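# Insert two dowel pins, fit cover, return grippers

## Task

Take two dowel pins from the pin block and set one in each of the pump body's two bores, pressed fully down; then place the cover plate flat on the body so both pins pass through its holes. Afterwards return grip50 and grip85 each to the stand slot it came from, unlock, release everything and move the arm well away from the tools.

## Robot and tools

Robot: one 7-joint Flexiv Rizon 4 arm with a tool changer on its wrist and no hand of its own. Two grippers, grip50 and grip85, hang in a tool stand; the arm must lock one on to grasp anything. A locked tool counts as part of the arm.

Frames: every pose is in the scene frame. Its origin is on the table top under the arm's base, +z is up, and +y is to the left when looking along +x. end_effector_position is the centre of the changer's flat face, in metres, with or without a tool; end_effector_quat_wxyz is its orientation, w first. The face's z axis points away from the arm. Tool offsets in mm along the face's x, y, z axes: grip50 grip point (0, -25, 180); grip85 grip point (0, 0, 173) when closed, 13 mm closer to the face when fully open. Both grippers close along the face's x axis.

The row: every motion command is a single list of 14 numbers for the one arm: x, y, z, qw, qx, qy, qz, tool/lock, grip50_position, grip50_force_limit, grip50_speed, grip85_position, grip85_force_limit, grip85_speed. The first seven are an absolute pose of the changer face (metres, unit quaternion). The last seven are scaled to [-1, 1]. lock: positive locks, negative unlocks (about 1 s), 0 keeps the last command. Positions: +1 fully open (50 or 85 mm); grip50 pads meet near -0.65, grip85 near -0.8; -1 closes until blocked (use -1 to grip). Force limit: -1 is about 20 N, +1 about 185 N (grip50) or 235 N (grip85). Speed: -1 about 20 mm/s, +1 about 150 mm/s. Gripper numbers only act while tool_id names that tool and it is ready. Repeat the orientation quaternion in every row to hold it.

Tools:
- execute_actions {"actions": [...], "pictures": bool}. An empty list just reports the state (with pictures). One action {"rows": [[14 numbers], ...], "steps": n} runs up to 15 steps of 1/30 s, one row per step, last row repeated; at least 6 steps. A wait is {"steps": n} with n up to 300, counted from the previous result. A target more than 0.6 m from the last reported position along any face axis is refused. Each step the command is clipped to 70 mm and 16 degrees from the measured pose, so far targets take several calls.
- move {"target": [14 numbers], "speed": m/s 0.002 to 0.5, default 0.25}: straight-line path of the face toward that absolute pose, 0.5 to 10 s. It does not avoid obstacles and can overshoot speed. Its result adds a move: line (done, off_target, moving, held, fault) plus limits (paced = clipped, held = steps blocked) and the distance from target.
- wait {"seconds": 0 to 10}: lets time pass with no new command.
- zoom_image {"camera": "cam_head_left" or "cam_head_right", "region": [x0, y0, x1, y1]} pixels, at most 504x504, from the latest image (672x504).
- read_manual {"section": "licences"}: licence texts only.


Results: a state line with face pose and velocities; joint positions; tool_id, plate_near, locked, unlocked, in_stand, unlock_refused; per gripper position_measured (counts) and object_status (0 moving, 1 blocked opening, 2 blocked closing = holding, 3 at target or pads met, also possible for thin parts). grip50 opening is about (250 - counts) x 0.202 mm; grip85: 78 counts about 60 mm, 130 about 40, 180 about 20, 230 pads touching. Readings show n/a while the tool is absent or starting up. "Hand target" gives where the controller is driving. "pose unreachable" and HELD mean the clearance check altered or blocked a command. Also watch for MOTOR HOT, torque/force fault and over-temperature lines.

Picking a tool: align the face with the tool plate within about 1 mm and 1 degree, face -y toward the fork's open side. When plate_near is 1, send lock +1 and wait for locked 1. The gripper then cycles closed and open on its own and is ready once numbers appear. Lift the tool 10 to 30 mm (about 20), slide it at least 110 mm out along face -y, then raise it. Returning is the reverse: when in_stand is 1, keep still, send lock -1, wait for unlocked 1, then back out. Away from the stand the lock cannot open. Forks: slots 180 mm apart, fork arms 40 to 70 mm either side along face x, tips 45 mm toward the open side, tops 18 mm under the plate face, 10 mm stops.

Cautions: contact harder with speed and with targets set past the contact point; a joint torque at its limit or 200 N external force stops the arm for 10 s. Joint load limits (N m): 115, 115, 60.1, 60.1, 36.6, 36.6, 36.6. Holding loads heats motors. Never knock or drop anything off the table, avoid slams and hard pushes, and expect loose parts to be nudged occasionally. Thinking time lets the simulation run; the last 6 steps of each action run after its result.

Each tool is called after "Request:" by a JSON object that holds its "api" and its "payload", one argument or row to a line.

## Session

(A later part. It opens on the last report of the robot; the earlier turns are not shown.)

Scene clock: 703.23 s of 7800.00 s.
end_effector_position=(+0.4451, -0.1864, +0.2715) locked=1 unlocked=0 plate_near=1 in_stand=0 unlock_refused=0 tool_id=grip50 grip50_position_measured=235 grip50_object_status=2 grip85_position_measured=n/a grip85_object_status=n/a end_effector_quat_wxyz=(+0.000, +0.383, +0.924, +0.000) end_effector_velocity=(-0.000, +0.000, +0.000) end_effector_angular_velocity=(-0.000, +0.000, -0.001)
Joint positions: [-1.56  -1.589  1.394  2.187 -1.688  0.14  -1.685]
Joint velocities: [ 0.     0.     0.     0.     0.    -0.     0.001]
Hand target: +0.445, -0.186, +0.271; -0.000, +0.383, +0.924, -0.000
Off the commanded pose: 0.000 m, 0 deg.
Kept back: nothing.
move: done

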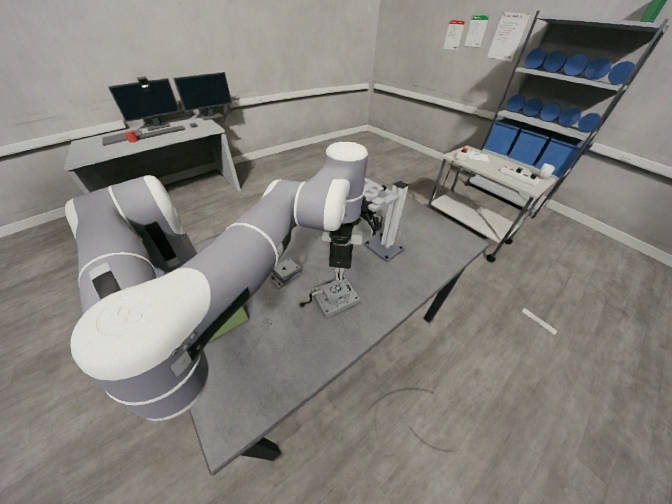

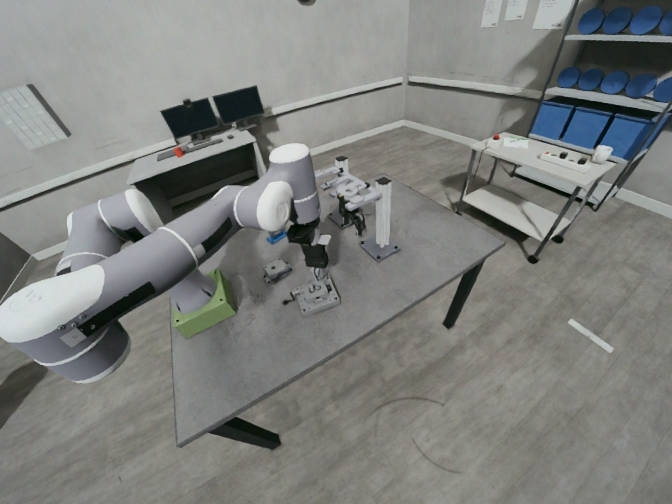

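Request:
{"api": "move", "payload": {
  "target": [0.446,-0.1875,0.2715,0,0.3827,0.9239,0,0,-1,-0.4,-1,0,0,0],
  "speed": 0.003
}}

Request:
{"api": "move", "payload": {
  "target": [0.446,-0.1875,0.267,0,0.3827,0.9239,0,0,-1,-0.4,-1,0,0,0],
  "speed": 0.002
}}

Request:
{"api": "move", "payload": {
  "target": [0.446,-0.1875,0.264,0,0.3827,0.9239,0,0,-1,-0.4,-1,0,0,0],
  "speed": 0.002
}}

Scene clock: 704.20 s of 7800.00 s.
end_effector_position=(+0.4460, -0.1875, +0.2715) locked=1 unlocked=0 plate_near=1 in_stand=0 unlock_refused=0 tool_id=grip50 grip50_position_measured=235 grip50_object_status=2 grip85_position_measured=n/a grip85_object_status=n/a end_effector_quat_wxyz=(+0.000, +0.383, +0.924, +0.000) end_effector_velocity=(-0.000, +0.000, -0.000) end_effector_angular_velocity=(+0.001, +0.001, +0.000)
Joint positions: [-1.559 -1.589  1.394  2.183 -1.687  0.14  -1.687]
Joint velocities: [-0.    -0.001 -0.     0.     0.    -0.    -0.   ]
Hand target: +0.446, -0.188, +0.272; +0.000, +0.383, +0.924, +0.000
Off the commanded pose: 0.000 m, 0 deg.
Kept back: nothing.
move: done

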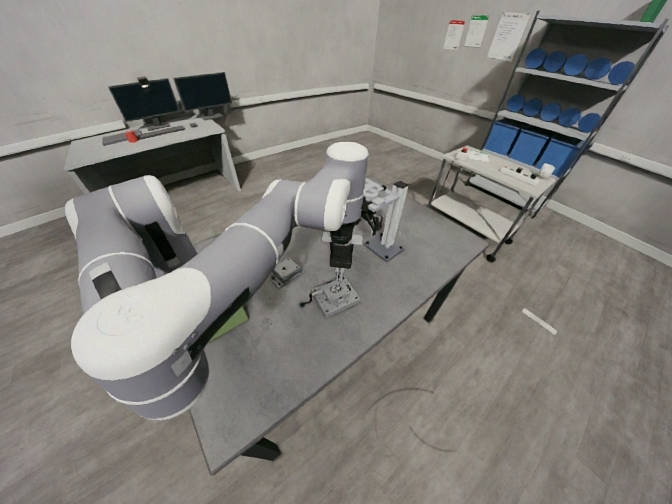

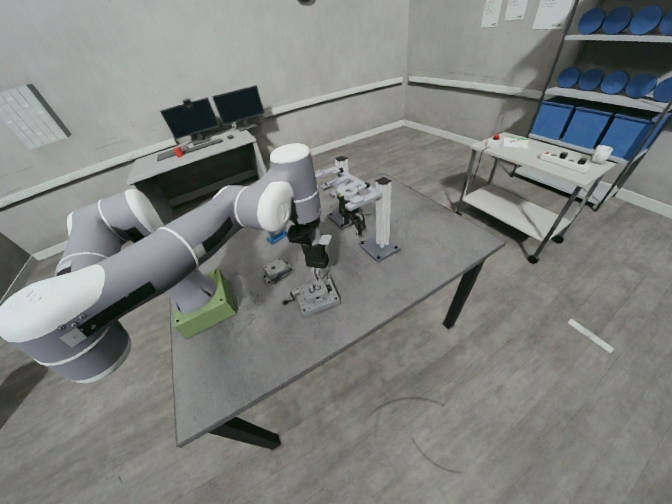

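Scene clock: 706.67 s of 7800.00 s.
end_effector_position=(+0.4459, -0.1875, +0.2670) locked=1 unlocked=0 plate_near=1 in_stand=0 unlock_refused=0 tool_id=grip50 grip50_position_measured=235 grip50_object_status=2 grip85_position_measured=n/a grip85_object_status=n/a end_effector_quat_wxyz=(-0.000, +0.382, +0.924, -0.000) end_effector_velocity=(-0.000, +0.000, -0.000) end_effector_angular_velocity=(+0.000, +0.001, -0.002)
Joint positions: [-1.559 -1.593  1.384  2.183 -1.696  0.145 -1.687]
Joint velocities: [ 0.     0.    -0.    -0.     0.001 -0.     0.002]
Hand target: +0.446, -0.188, +0.267; -0.000, +0.383, +0.924, +0.000
Off the commanded pose: 0.000 m, 0 deg.
Kept back: nothing.
move: done

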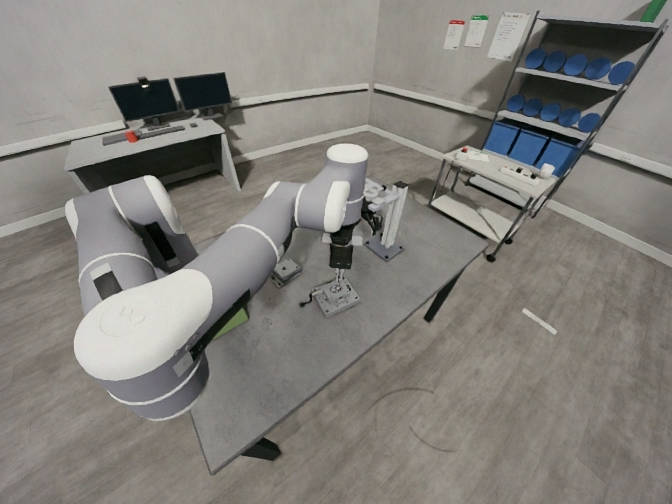

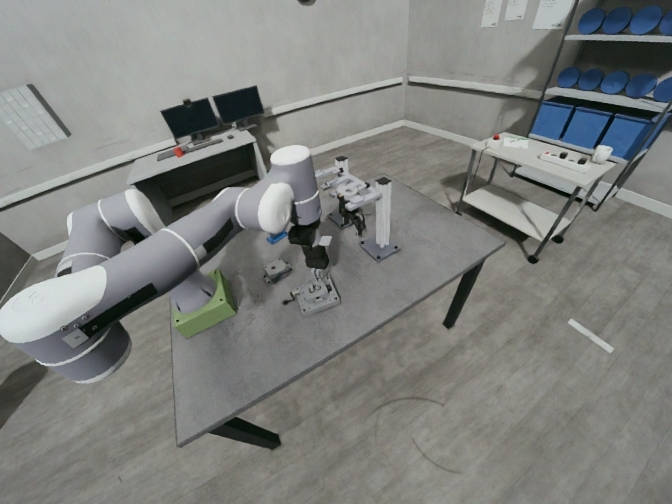

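Scene clock: 708.40 s of 7800.00 s.
end_effector_position=(+0.4459, -0.1875, +0.2640) locked=1 unlocked=0 plate_near=1 in_stand=0 unlock_refused=0 tool_id=grip50 grip50_position_measured=235 grip50_object_status=2 grip85_position_measured=n/a grip85_object_status=n/a end_effector_quat_wxyz=(-0.000, +0.382, +0.924, -0.000) end_effector_velocity=(-0.000, +0.000, +0.000) end_effector_angular_velocity=(+0.000, +0.000, -0.000)
Joint positions: [-1.559 -1.596  1.377  2.182 -1.703  0.149 -1.686]
Joint velocities: [-0.  0.  0.  0.  0.  0. -0.]
Hand target: +0.446, -0.188, +0.264; -0.000, +0.383, +0.924, +0.000
Off the commanded pose: 0.000 m, 0 deg.
Kept back: nothing.
move: done

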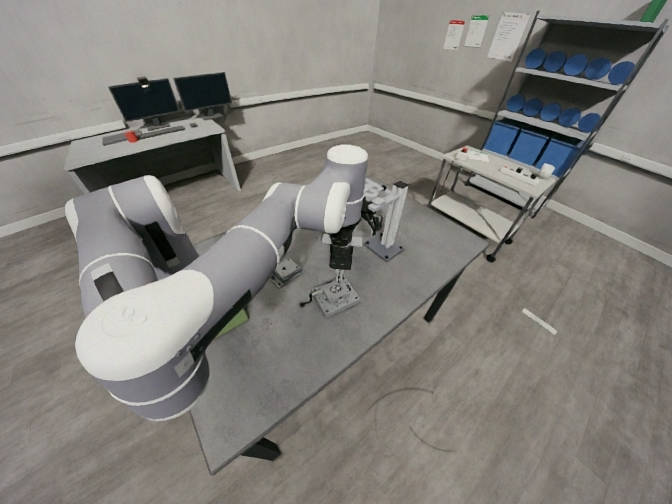

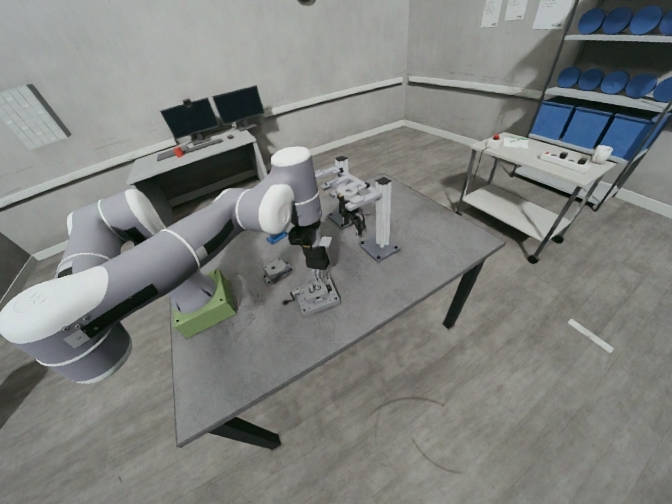

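Request:
{"api": "move", "payload": {
  "target": [0.446,-0.1875,0.2605,0,0.3827,0.9239,0,0,-1,-0.4,-1,0,0,0],
  "speed": 0.002
}}

Request:
{"api": "move", "payload": {
  "target": [0.446,-0.1875,0.259,0,0.3827,0.9239,0,0,-1,-0.4,-1,0,0,0],
  "speed": 0.002
}}

Scene clock: 710.60 s of 7800.00 s.
end_effector_position=(+0.4461, -0.1876, +0.2608) locked=1 unlocked=0 plate_near=1 in_stand=0 unlock_refused=0 tool_id=grip50 grip50_position_measured=235 grip50_object_status=2 grip85_position_measured=n/a grip85_object_status=n/a end_effector_quat_wxyz=(+0.000, +0.383, +0.924, -0.000) end_effector_velocity=(+0.000, -0.000, -0.000) end_effector_angular_velocity=(-0.001, -0.000, +0.001)
Joint positions: [-1.559 -1.601  1.371  2.182 -1.712  0.152 -1.686]
Joint velocities: [-0.     0.    -0.     0.    -0.001 -0.    -0.001]
Hand target: +0.446, -0.188, +0.261; -0.000, +0.383, +0.924, +0.000
Off the commanded pose: 0.000 m, 0 deg.
Kept back: nothing.
move: done

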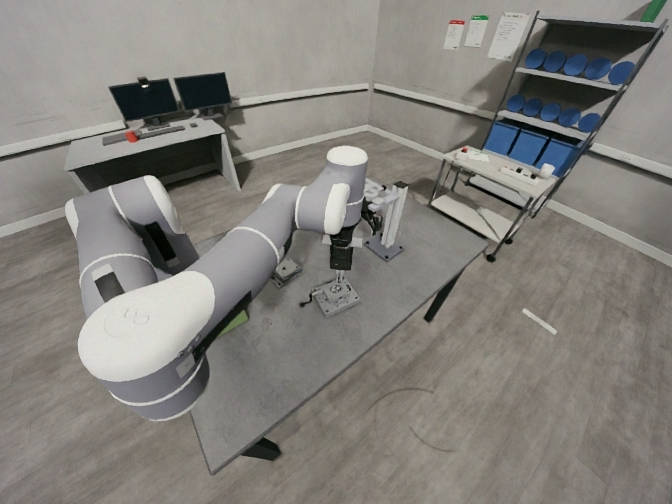

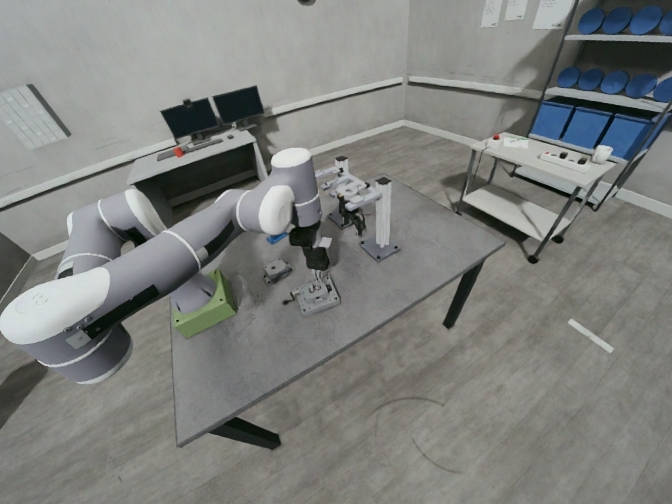

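Scene clock: 711.73 s of 7800.00 s.
end_effector_position=(+0.4461, -0.1876, +0.2597) locked=1 unlocked=0 plate_near=1 in_stand=0 unlock_refused=0 tool_id=grip50 grip50_position_measured=235 grip50_object_status=2 grip85_position_measured=n/a grip85_object_status=n/a end_effector_quat_wxyz=(+0.001, +0.382, +0.924, -0.000) end_effector_velocity=(+0.000, +0.000, -0.000) end_effector_angular_velocity=(+0.001, +0.000, -0.000)
Joint positions: [-1.559 -1.603  1.368  2.182 -1.715  0.153 -1.686]
Joint velocities: [ 0.    -0.001 -0.    -0.     0.     0.     0.   ]
Hand target: +0.446, -0.188, +0.259; -0.000, +0.383, +0.924, -0.000
Off the commanded pose: 0.001 m, 0 deg.
Kept back: nothing.
move: done

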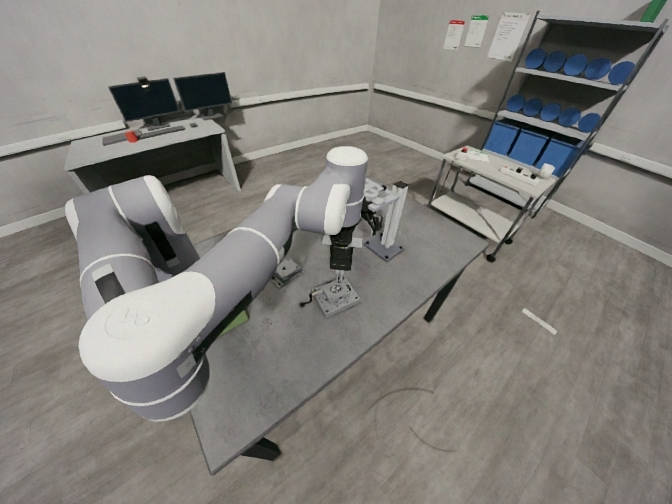

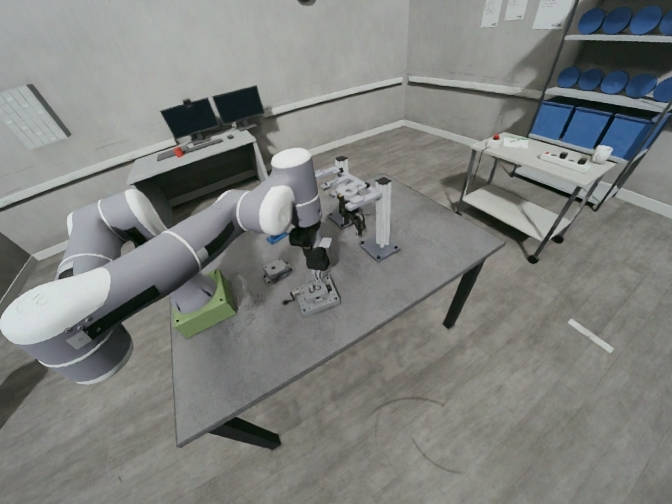

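It's going in with some friction. Continuing.

Request:
{"api": "move", "payload": {
  "target": [0.4461,-0.1876,0.257,0,0.3827,0.9239,0,0,-1,-0.4,-1,0,0,0],
  "speed": 0.002
}}

Request:
{"api": "move", "payload": {
  "target": [0.4461,-0.1876,0.2575,0,0.3827,0.9239,0,0,-0.45,-1,-1,0,0,0],
  "speed": 0.002
}}

Request:
{"api": "move", "payload": {
  "target": [0.4461,-0.1876,0.262,0,0.3827,0.9239,0,0,-0.45,-1,-1,0,0,0],
  "speed": 0.004
}}

Request:
{"api": "move", "payload": {
  "target": [0.4461,-0.1876,0.262,0,0.3827,0.9239,0,0,-1,-0.4,-1,0,0,0],
  "speed": 0.004
}}

Request:
{"api": "move", "payload": {
  "target": [0.4461,-0.1876,0.257,0,0.3827,0.9239,0,0,-1,-0.4,-1,0,0,0],
  "speed": 0.002
}}

Scene clock: 713.73 s of 7800.00 s.
end_effector_position=(+0.4462, -0.1876, +0.2579) locked=1 unlocked=0 plate_near=1 in_stand=0 unlock_refused=0 tool_id=grip50 grip50_position_measured=235 grip50_object_status=2 grip85_position_measured=n/a grip85_object_status=n/a end_effector_quat_wxyz=(+0.001, +0.382, +0.924, -0.000) end_effector_velocity=(+0.000, -0.000, -0.000) end_effector_angular_velocity=(+0.000, +0.000, -0.001)
Joint positions: [-1.559 -1.607  1.365  2.181 -1.721  0.153 -1.685]
Joint velocities: [ 0.    -0.    -0.    -0.    -0.    -0.     0.001]
Hand target: +0.446, -0.188, +0.257; -0.000, +0.383, +0.924, -0.000
Off the commanded pose: 0.001 m, 0 deg.
Kept back: nothing.
move: done

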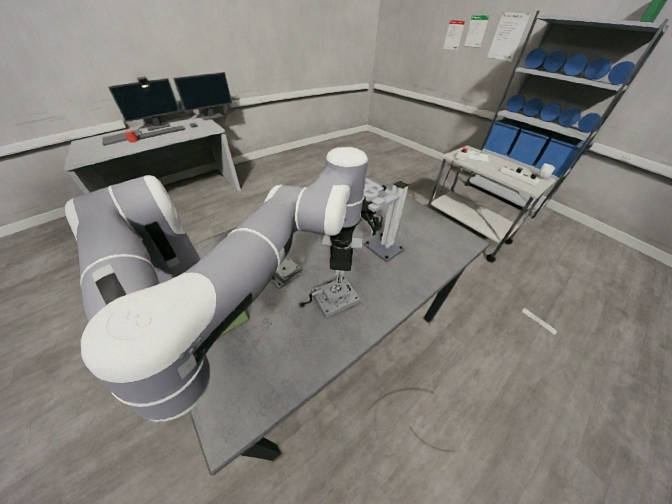

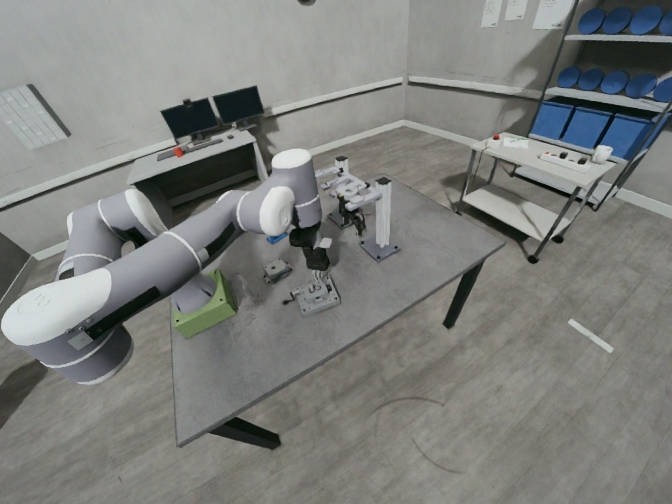

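Scene clock: 714.43 s of 7800.00 s.
end_effector_position=(+0.4461, -0.1876, +0.2576) locked=1 unlocked=0 plate_near=1 in_stand=0 unlock_refused=0 tool_id=grip50 grip50_position_measured=220 grip50_object_status=3 grip85_position_measured=n/a grip85_object_status=n/a end_effector_quat_wxyz=(+0.000, +0.383, +0.924, +0.000) end_effector_velocity=(-0.000, +0.000, -0.000) end_effector_angular_velocity=(+0.000, +0.001, -0.000)
Joint positions: [-1.559 -1.607  1.365  2.181 -1.72   0.153 -1.685]
Joint velocities: [-0. -0.  0.  0.  0. -0.  0.]
Hand target: +0.446, -0.188, +0.257; +0.000, +0.383, +0.924, -0.000
Off the commanded pose: 0.000 m, 0 deg.
Kept back: nothing.
move: done

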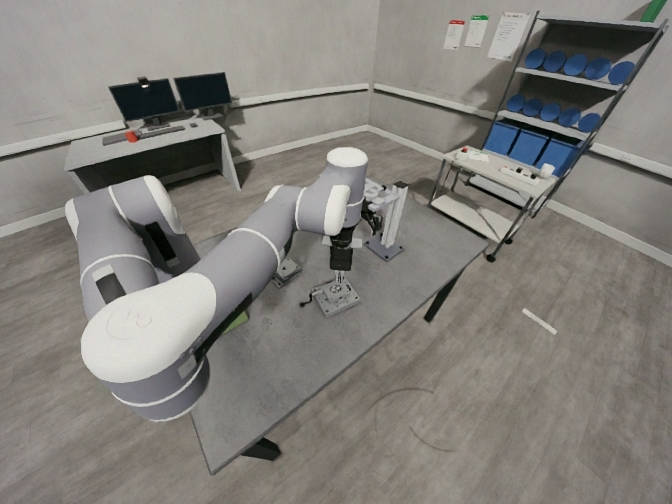

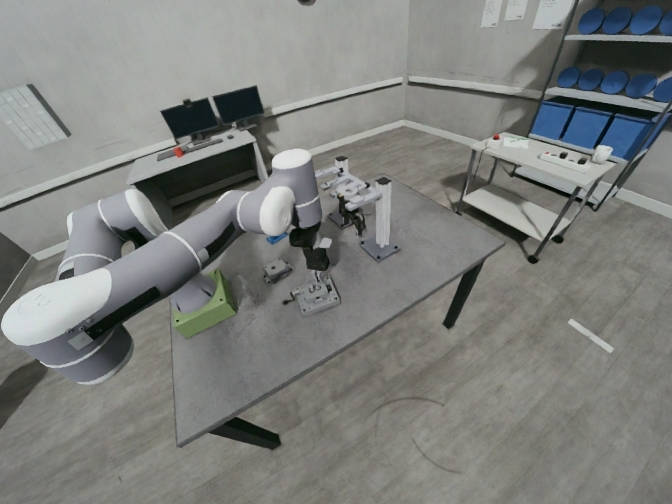

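Scene clock: 715.73 s of 7800.00 s.
end_effector_position=(+0.4462, -0.1876, +0.2620) locked=1 unlocked=0 plate_near=1 in_stand=0 unlock_refused=0 tool_id=grip50 grip50_position_measured=220 grip50_object_status=3 grip85_position_measured=n/a grip85_object_status=n/a end_effector_quat_wxyz=(+0.000, +0.383, +0.924, +0.000) end_effector_velocity=(-0.000, +0.000, +0.000) end_effector_angular_velocity=(+0.000, +0.000, +0.000)
Joint positions: [-1.559 -1.603  1.375  2.182 -1.71   0.148 -1.686]
Joint velocities: [-0. -0.  0.  0.  0. -0. -0.]
Hand target: +0.446, -0.188, +0.262; +0.000, +0.383, +0.924, -0.000
Off the commanded pose: 0.000 m, 0 deg.
Kept back: nothing.
move: done

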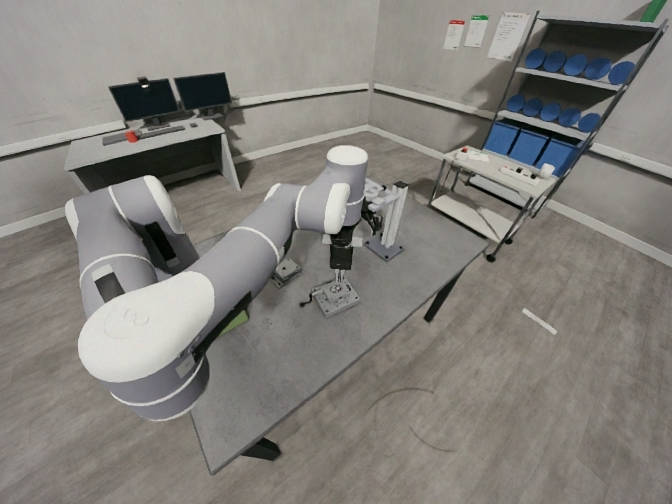

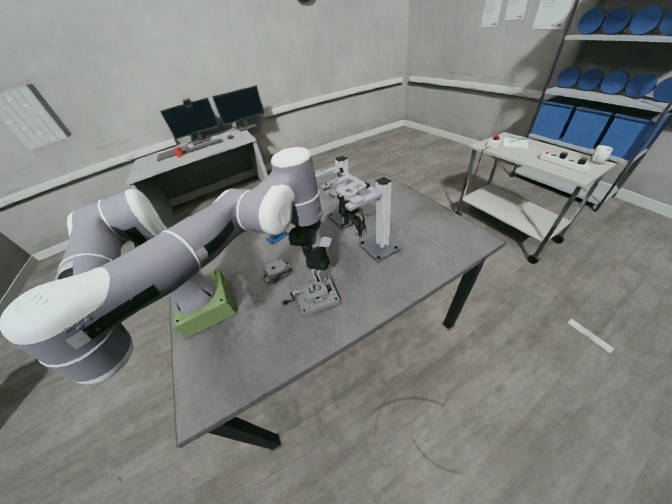

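Scene clock: 716.43 s of 7800.00 s.
end_effector_position=(+0.4463, -0.1878, +0.2621) locked=1 unlocked=0 plate_near=1 in_stand=0 unlock_refused=0 tool_id=grip50 grip50_position_measured=240 grip50_object_status=2 grip85_position_measured=n/a grip85_object_status=n/a end_effector_quat_wxyz=(+0.000, +0.383, +0.924, +0.000) end_effector_velocity=(-0.000, -0.000, -0.000) end_effector_angular_velocity=(-0.000, +0.000, +0.000)
Joint positions: [-1.559 -1.603  1.375  2.181 -1.71   0.148 -1.686]
Joint velocities: [-0.  0. -0. -0. -0. -0. -0.]
Hand target: +0.446, -0.188, +0.262; +0.000, +0.383, +0.924, -0.000
Off the commanded pose: 0.000 m, 0 deg.
Kept back: nothing.
move: done

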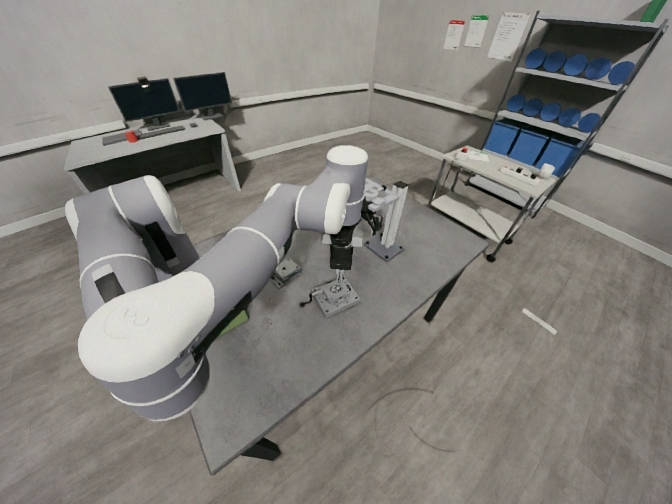

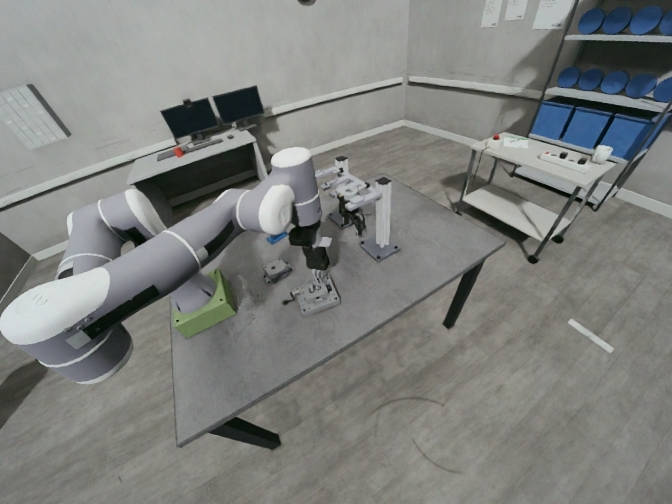

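Scene clock: 719.20 s of 7800.00 s.
end_effector_position=(+0.4464, -0.1871, +0.2593) locked=1 unlocked=0 plate_near=1 in_stand=0 unlock_refused=0 tool_id=grip50 grip50_position_measured=240 grip50_object_status=2 grip85_position_measured=n/a grip85_object_status=n/a end_effector_quat_wxyz=(+0.002, +0.382, +0.924, +0.000) end_effector_velocity=(+0.000, -0.000, +0.000) end_effector_angular_velocity=(-0.000, -0.001, -0.001)
Joint positions: [-1.56  -1.61   1.37   2.182 -1.722  0.15  -1.685]
Joint velocities: [-0.    -0.     0.     0.    -0.001 -0.     0.001]
Hand target: +0.446, -0.188, +0.257; -0.000, +0.383, +0.924, -0.000
Off the commanded pose: 0.002 m, 0 deg.
Kept back: nothing.
move: done

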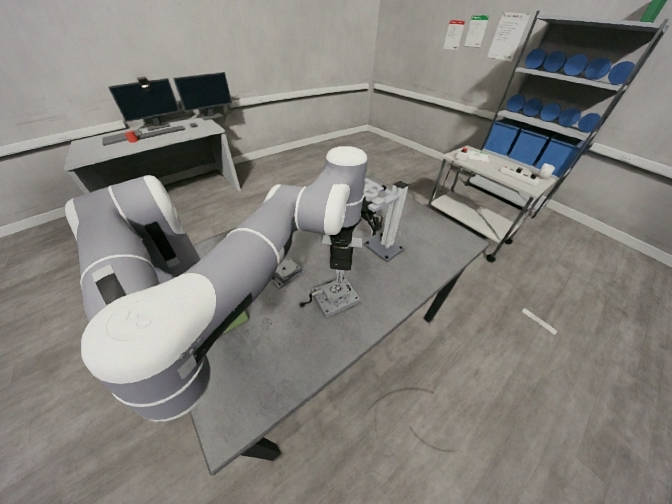

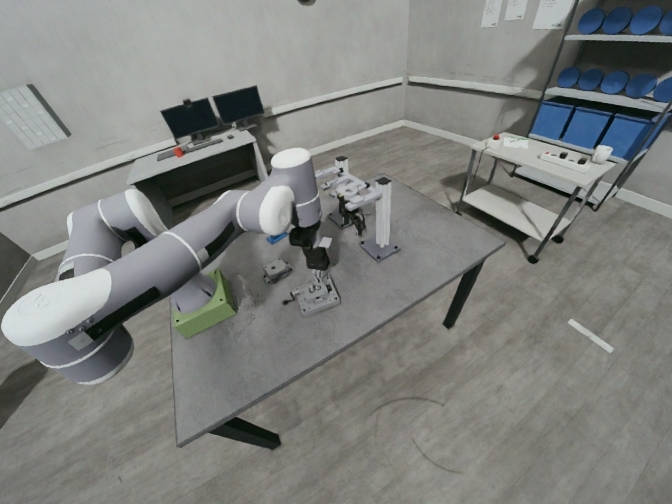

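It bottomed out. Checking the height with closed tips, on both pins.

Request:
{"api": "move", "payload": {
  "target": [0.4462,-0.1877,0.2595,0,0.3827,0.9239,0,0,-0.4,-1,-1,0,0,0],
  "speed": 0.002
}}

Request:
{"api": "move", "payload": {
  "target": [0.4478,-0.186,0.276,0,0.3827,0.9239,0,0,-0.4,-1,-1,0,0,0],
  "speed": 0.01
}}

Request:
{"api": "move", "payload": {
  "target": [0.4478,-0.186,0.272,0,0.3827,0.9239,0,0,-1,0,0,0,0,0],
  "speed": 0.004
}}

Request:
{"api": "move", "payload": {
  "target": [0.4478,-0.186,0.261,0,0.3827,0.9239,0,0,-1,0,0,0,0,0],
  "speed": 0.003
}}

Request:
{"api": "move", "payload": {
  "target": [0.4478,-0.186,0.28,0,0.3827,0.9239,0,0,-1,0,0,0,0,0],
  "speed": 0.02
}}

Request:
{"api": "move", "payload": {
  "target": [0.395,-0.2075,0.28,0,0.3827,0.9239,0,0,-1,0,0,0,0,0],
  "speed": 0.05
}}

Request:
{"api": "move", "payload": {
  "target": [0.395,-0.2075,0.261,0,0.3827,0.9239,0,0,-1,0,0,0,0,0],
  "speed": 0.004
}}

Scene clock: 720.93 s of 7800.00 s.
end_effector_position=(+0.4462, -0.1876, +0.2595) locked=1 unlocked=0 plate_near=1 in_stand=0 unlock_refused=0 tool_id=grip50 grip50_position_measured=212 grip50_object_status=3 grip85_position_measured=n/a grip85_object_status=n/a end_effector_quat_wxyz=(+0.000, +0.383, +0.924, +0.000) end_effector_velocity=(+0.000, -0.000, -0.000) end_effector_angular_velocity=(+0.000, +0.000, +0.001)
Joint positions: [-1.559 -1.609  1.371  2.181 -1.717  0.147 -1.685]
Joint velocities: [ 0.    -0.     0.    -0.     0.    -0.    -0.001]
Hand target: +0.446, -0.188, +0.260; +0.000, +0.383, +0.924, -0.000
Off the commanded pose: 0.000 m, 0 deg.
Kept back: nothing.
move: done

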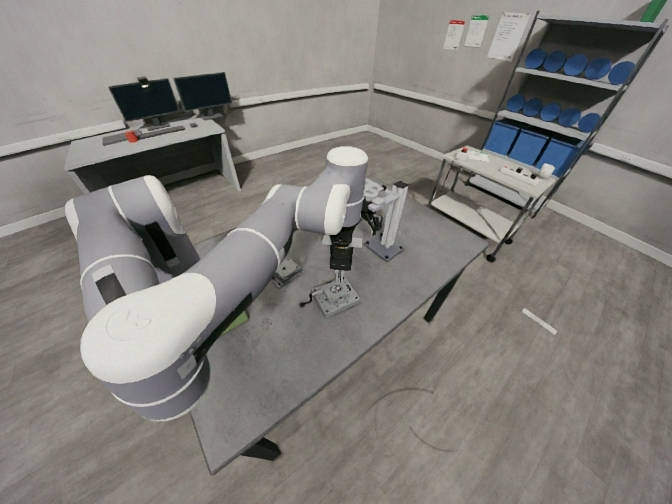

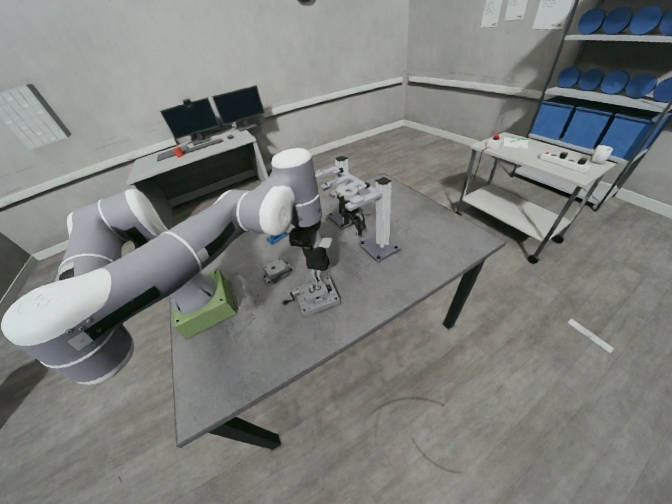

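Scene clock: 722.83 s of 7800.00 s.
end_effector_position=(+0.4478, -0.1859, +0.2760) locked=1 unlocked=0 plate_near=1 in_stand=0 unlock_refused=0 tool_id=grip50 grip50_position_measured=212 grip50_object_status=3 grip85_position_measured=n/a grip85_object_status=n/a end_effector_quat_wxyz=(+0.000, +0.382, +0.924, +0.000) end_effector_velocity=(-0.000, +0.000, -0.000) end_effector_angular_velocity=(-0.000, +0.000, +0.001)
Joint positions: [-1.553 -1.589  1.408  2.181 -1.68   0.129 -1.685]
Joint velocities: [-0. -0. -0.  0. -0. -0. -0.]
Hand target: +0.448, -0.186, +0.276; +0.000, +0.383, +0.924, +0.000
Off the commanded pose: 0.000 m, 0 deg.
Kept back: nothing.
move: done

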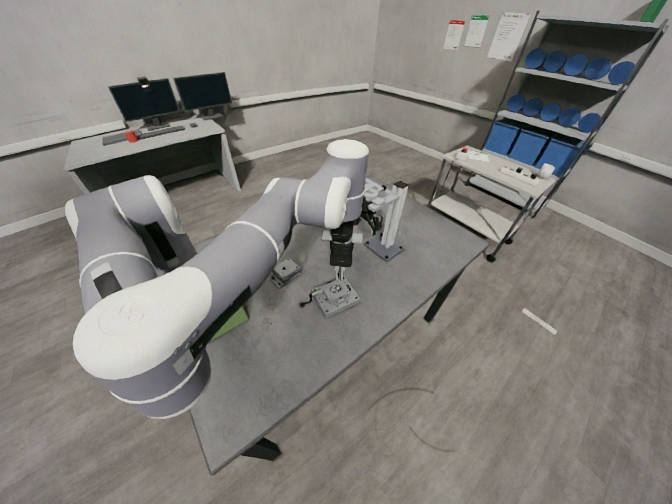

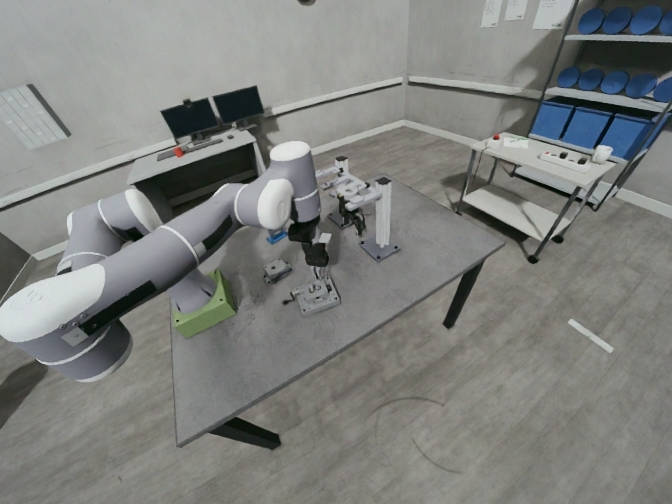

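Scene clock: 724.07 s of 7800.00 s.
end_effector_position=(+0.4477, -0.1860, +0.2720) locked=1 unlocked=0 plate_near=1 in_stand=0 unlock_refused=0 tool_id=grip50 grip50_position_measured=255 grip50_object_status=3 grip85_position_measured=n/a grip85_object_status=n/a end_effector_quat_wxyz=(-0.000, +0.382, +0.924, -0.000) end_effector_velocity=(-0.000, -0.000, -0.000) end_effector_angular_velocity=(-0.000, -0.000, +0.000)
Joint positions: [-1.553 -1.594  1.399  2.181 -1.688  0.133 -1.684]
Joint velocities: [-0.  0. -0.  0. -0.  0. -0.]
Hand target: +0.448, -0.186, +0.272; -0.000, +0.383, +0.924, +0.000
Off the commanded pose: 0.000 m, 0 deg.
Kept back: nothing.
move: done

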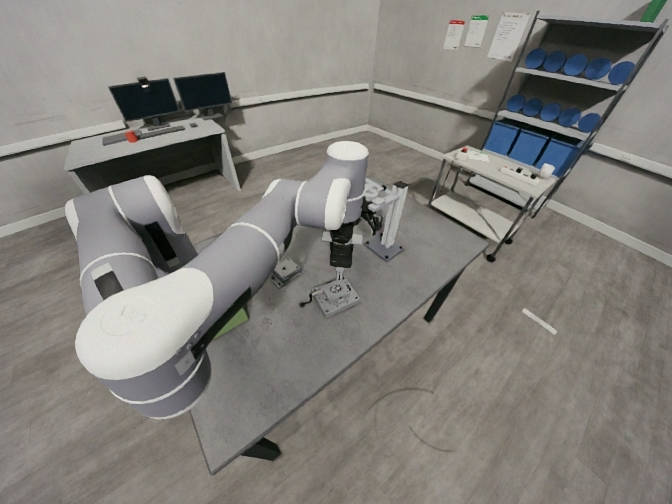

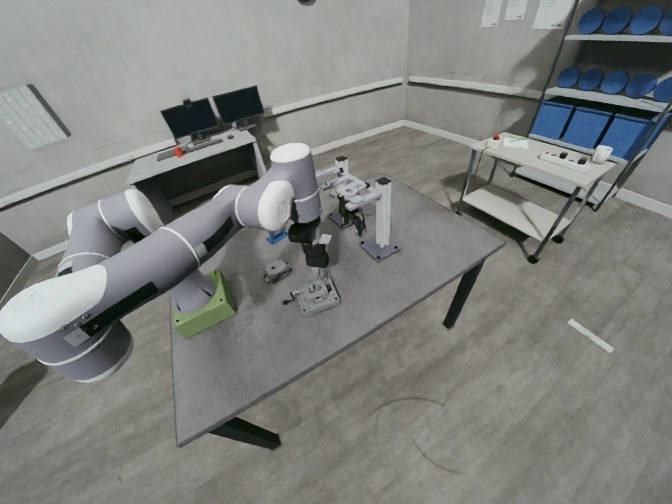

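Scene clock: 727.97 s of 7800.00 s.
end_effector_position=(+0.4495, -0.1860, +0.2662) locked=1 unlocked=0 plate_near=1 in_stand=0 unlock_refused=0 tool_id=grip50 grip50_position_measured=255 grip50_object_status=3 grip85_position_measured=n/a grip85_object_status=n/a end_effector_quat_wxyz=(+0.006, +0.382, +0.924, +0.001) end_effector_velocity=(-0.000, +0.000, +0.000) end_effector_angular_velocity=(+0.001, -0.000, +0.002)
Joint positions: [-1.554 -1.607  1.385  2.18  -1.717  0.144 -1.682]
Joint velocities: [-0.    -0.001  0.     0.     0.    -0.    -0.002]
Hand target: +0.448, -0.186, +0.261; +0.000, +0.383, +0.924, -0.000
Off the commanded pose: 0.005 m, 1 deg.
Kept back: nothing.
move: off_target

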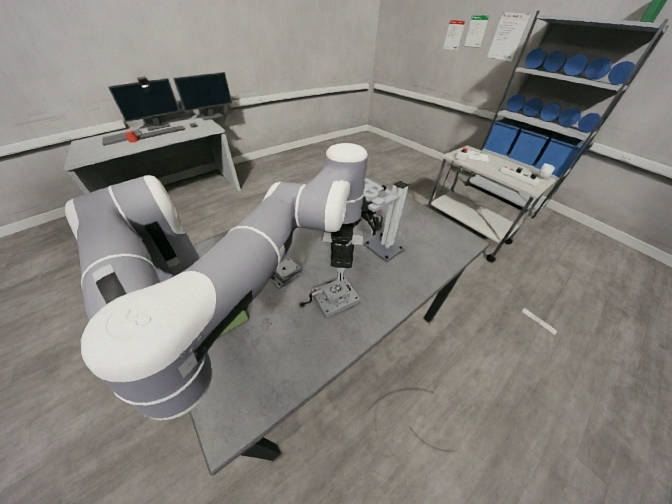

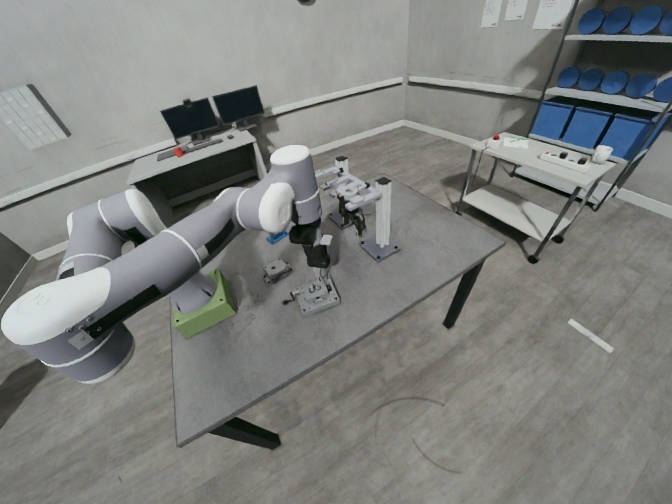

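Scene clock: 728.90 s of 7800.00 s.
end_effector_position=(+0.4479, -0.1860, +0.2801) locked=1 unlocked=0 plate_near=1 in_stand=0 unlock_refused=0 tool_id=grip50 grip50_position_measured=255 grip50_object_status=3 grip85_position_measured=n/a grip85_object_status=n/a end_effector_quat_wxyz=(+0.000, +0.383, +0.924, +0.000) end_effector_velocity=(-0.000, -0.000, +0.000) end_effector_angular_velocity=(-0.001, +0.000, +0.000)
Joint positions: [-1.552 -1.588  1.418  2.181 -1.672  0.121 -1.685]
Joint velocities: [-0.     0.001  0.    -0.     0.    -0.    -0.   ]
Hand target: +0.448, -0.186, +0.280; +0.000, +0.383, +0.924, -0.000
Off the commanded pose: 0.000 m, 0 deg.
Kept back: nothing.
move: done

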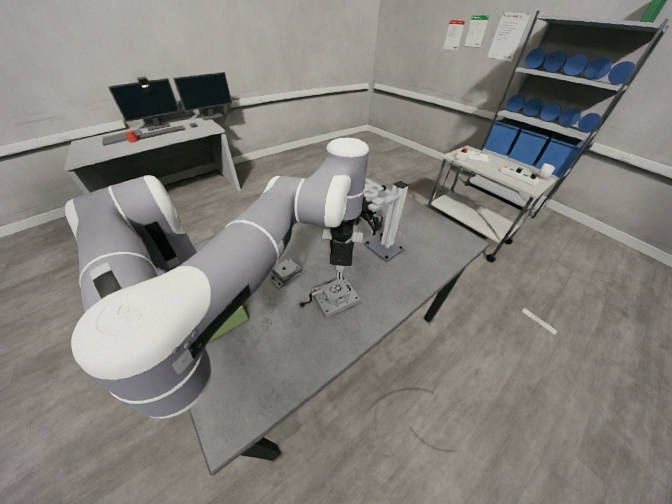

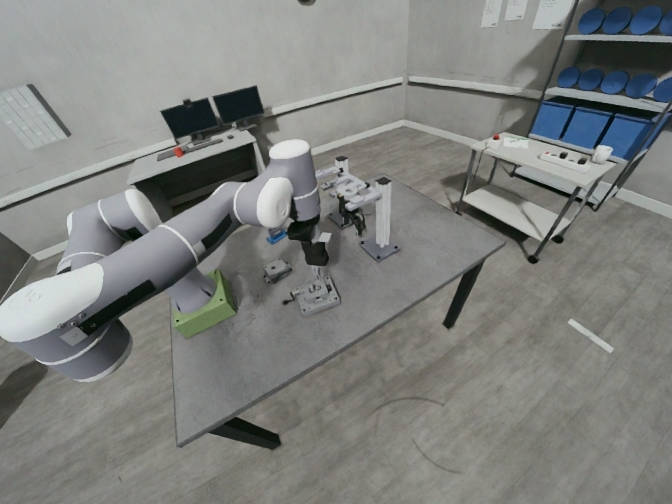

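Scene clock: 730.30 s of 7800.00 s.
end_effector_position=(+0.3949, -0.2075, +0.2798) locked=1 unlocked=0 plate_near=1 in_stand=0 unlock_refused=0 tool_id=grip50 grip50_position_measured=255 grip50_object_status=3 grip85_position_measured=n/a grip85_object_status=n/a end_effector_quat_wxyz=(-0.000, +0.383, +0.924, -0.000) end_effector_velocity=(+0.000, +0.000, +0.000) end_effector_angular_velocity=(-0.000, -0.000, +0.001)
Joint positions: [-1.719 -1.586  1.404  2.284 -1.691  0.121 -1.748]
Joint velocities: [ 0.001  0.     0.     0.    -0.    -0.    -0.   ]
Hand target: +0.395, -0.207, +0.280; -0.000, +0.383, +0.924, -0.000
Off the commanded pose: 0.000 m, 0 deg.
Kept back: nothing.
move: done

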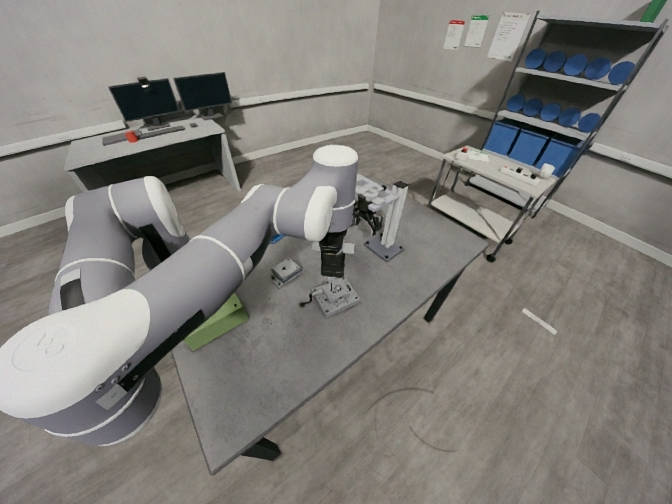

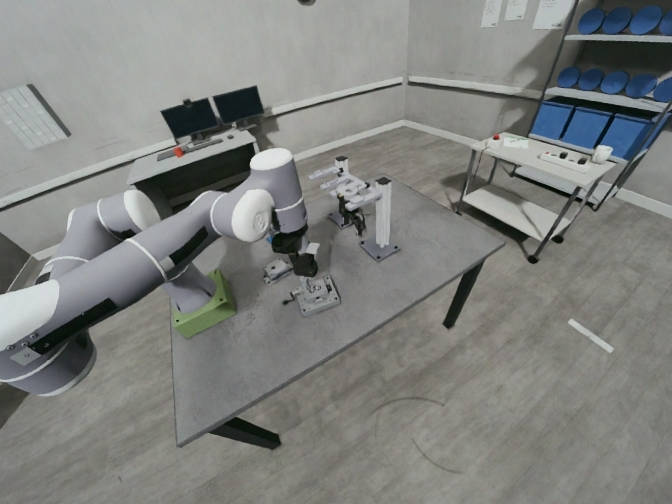

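Scene clock: 735.20 s of 7800.00 s.
end_effector_position=(+0.3966, -0.2076, +0.2660) locked=1 unlocked=0 plate_near=1 in_stand=0 unlock_refused=0 tool_id=grip50 grip50_position_measured=255 grip50_object_status=3 grip85_position_measured=n/a grip85_object_status=n/a end_effector_quat_wxyz=(+0.006, +0.382, +0.924, +0.000) end_effector_velocity=(-0.000, +0.000, -0.000) end_effector_angular_velocity=(-0.000, +0.000, +0.000)
Joint positions: [-1.721 -1.607  1.367  2.283 -1.742  0.142 -1.745]
Joint velocities: [-0. -0. -0.  0. -0. -0. -0.]
Hand target: +0.395, -0.208, +0.261; +0.000, +0.383, +0.924, +0.000
Off the commanded pose: 0.005 m, 1 deg.
Kept back: nothing.
move: off_target

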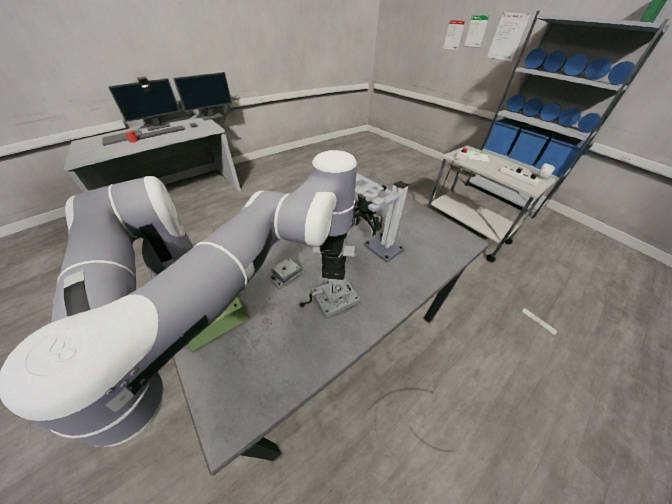

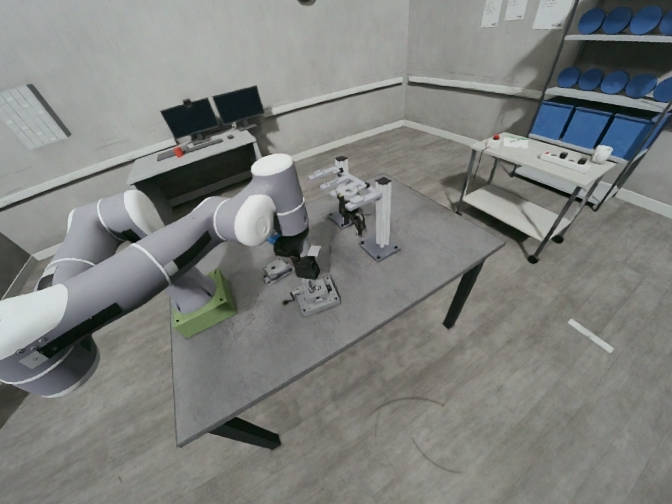

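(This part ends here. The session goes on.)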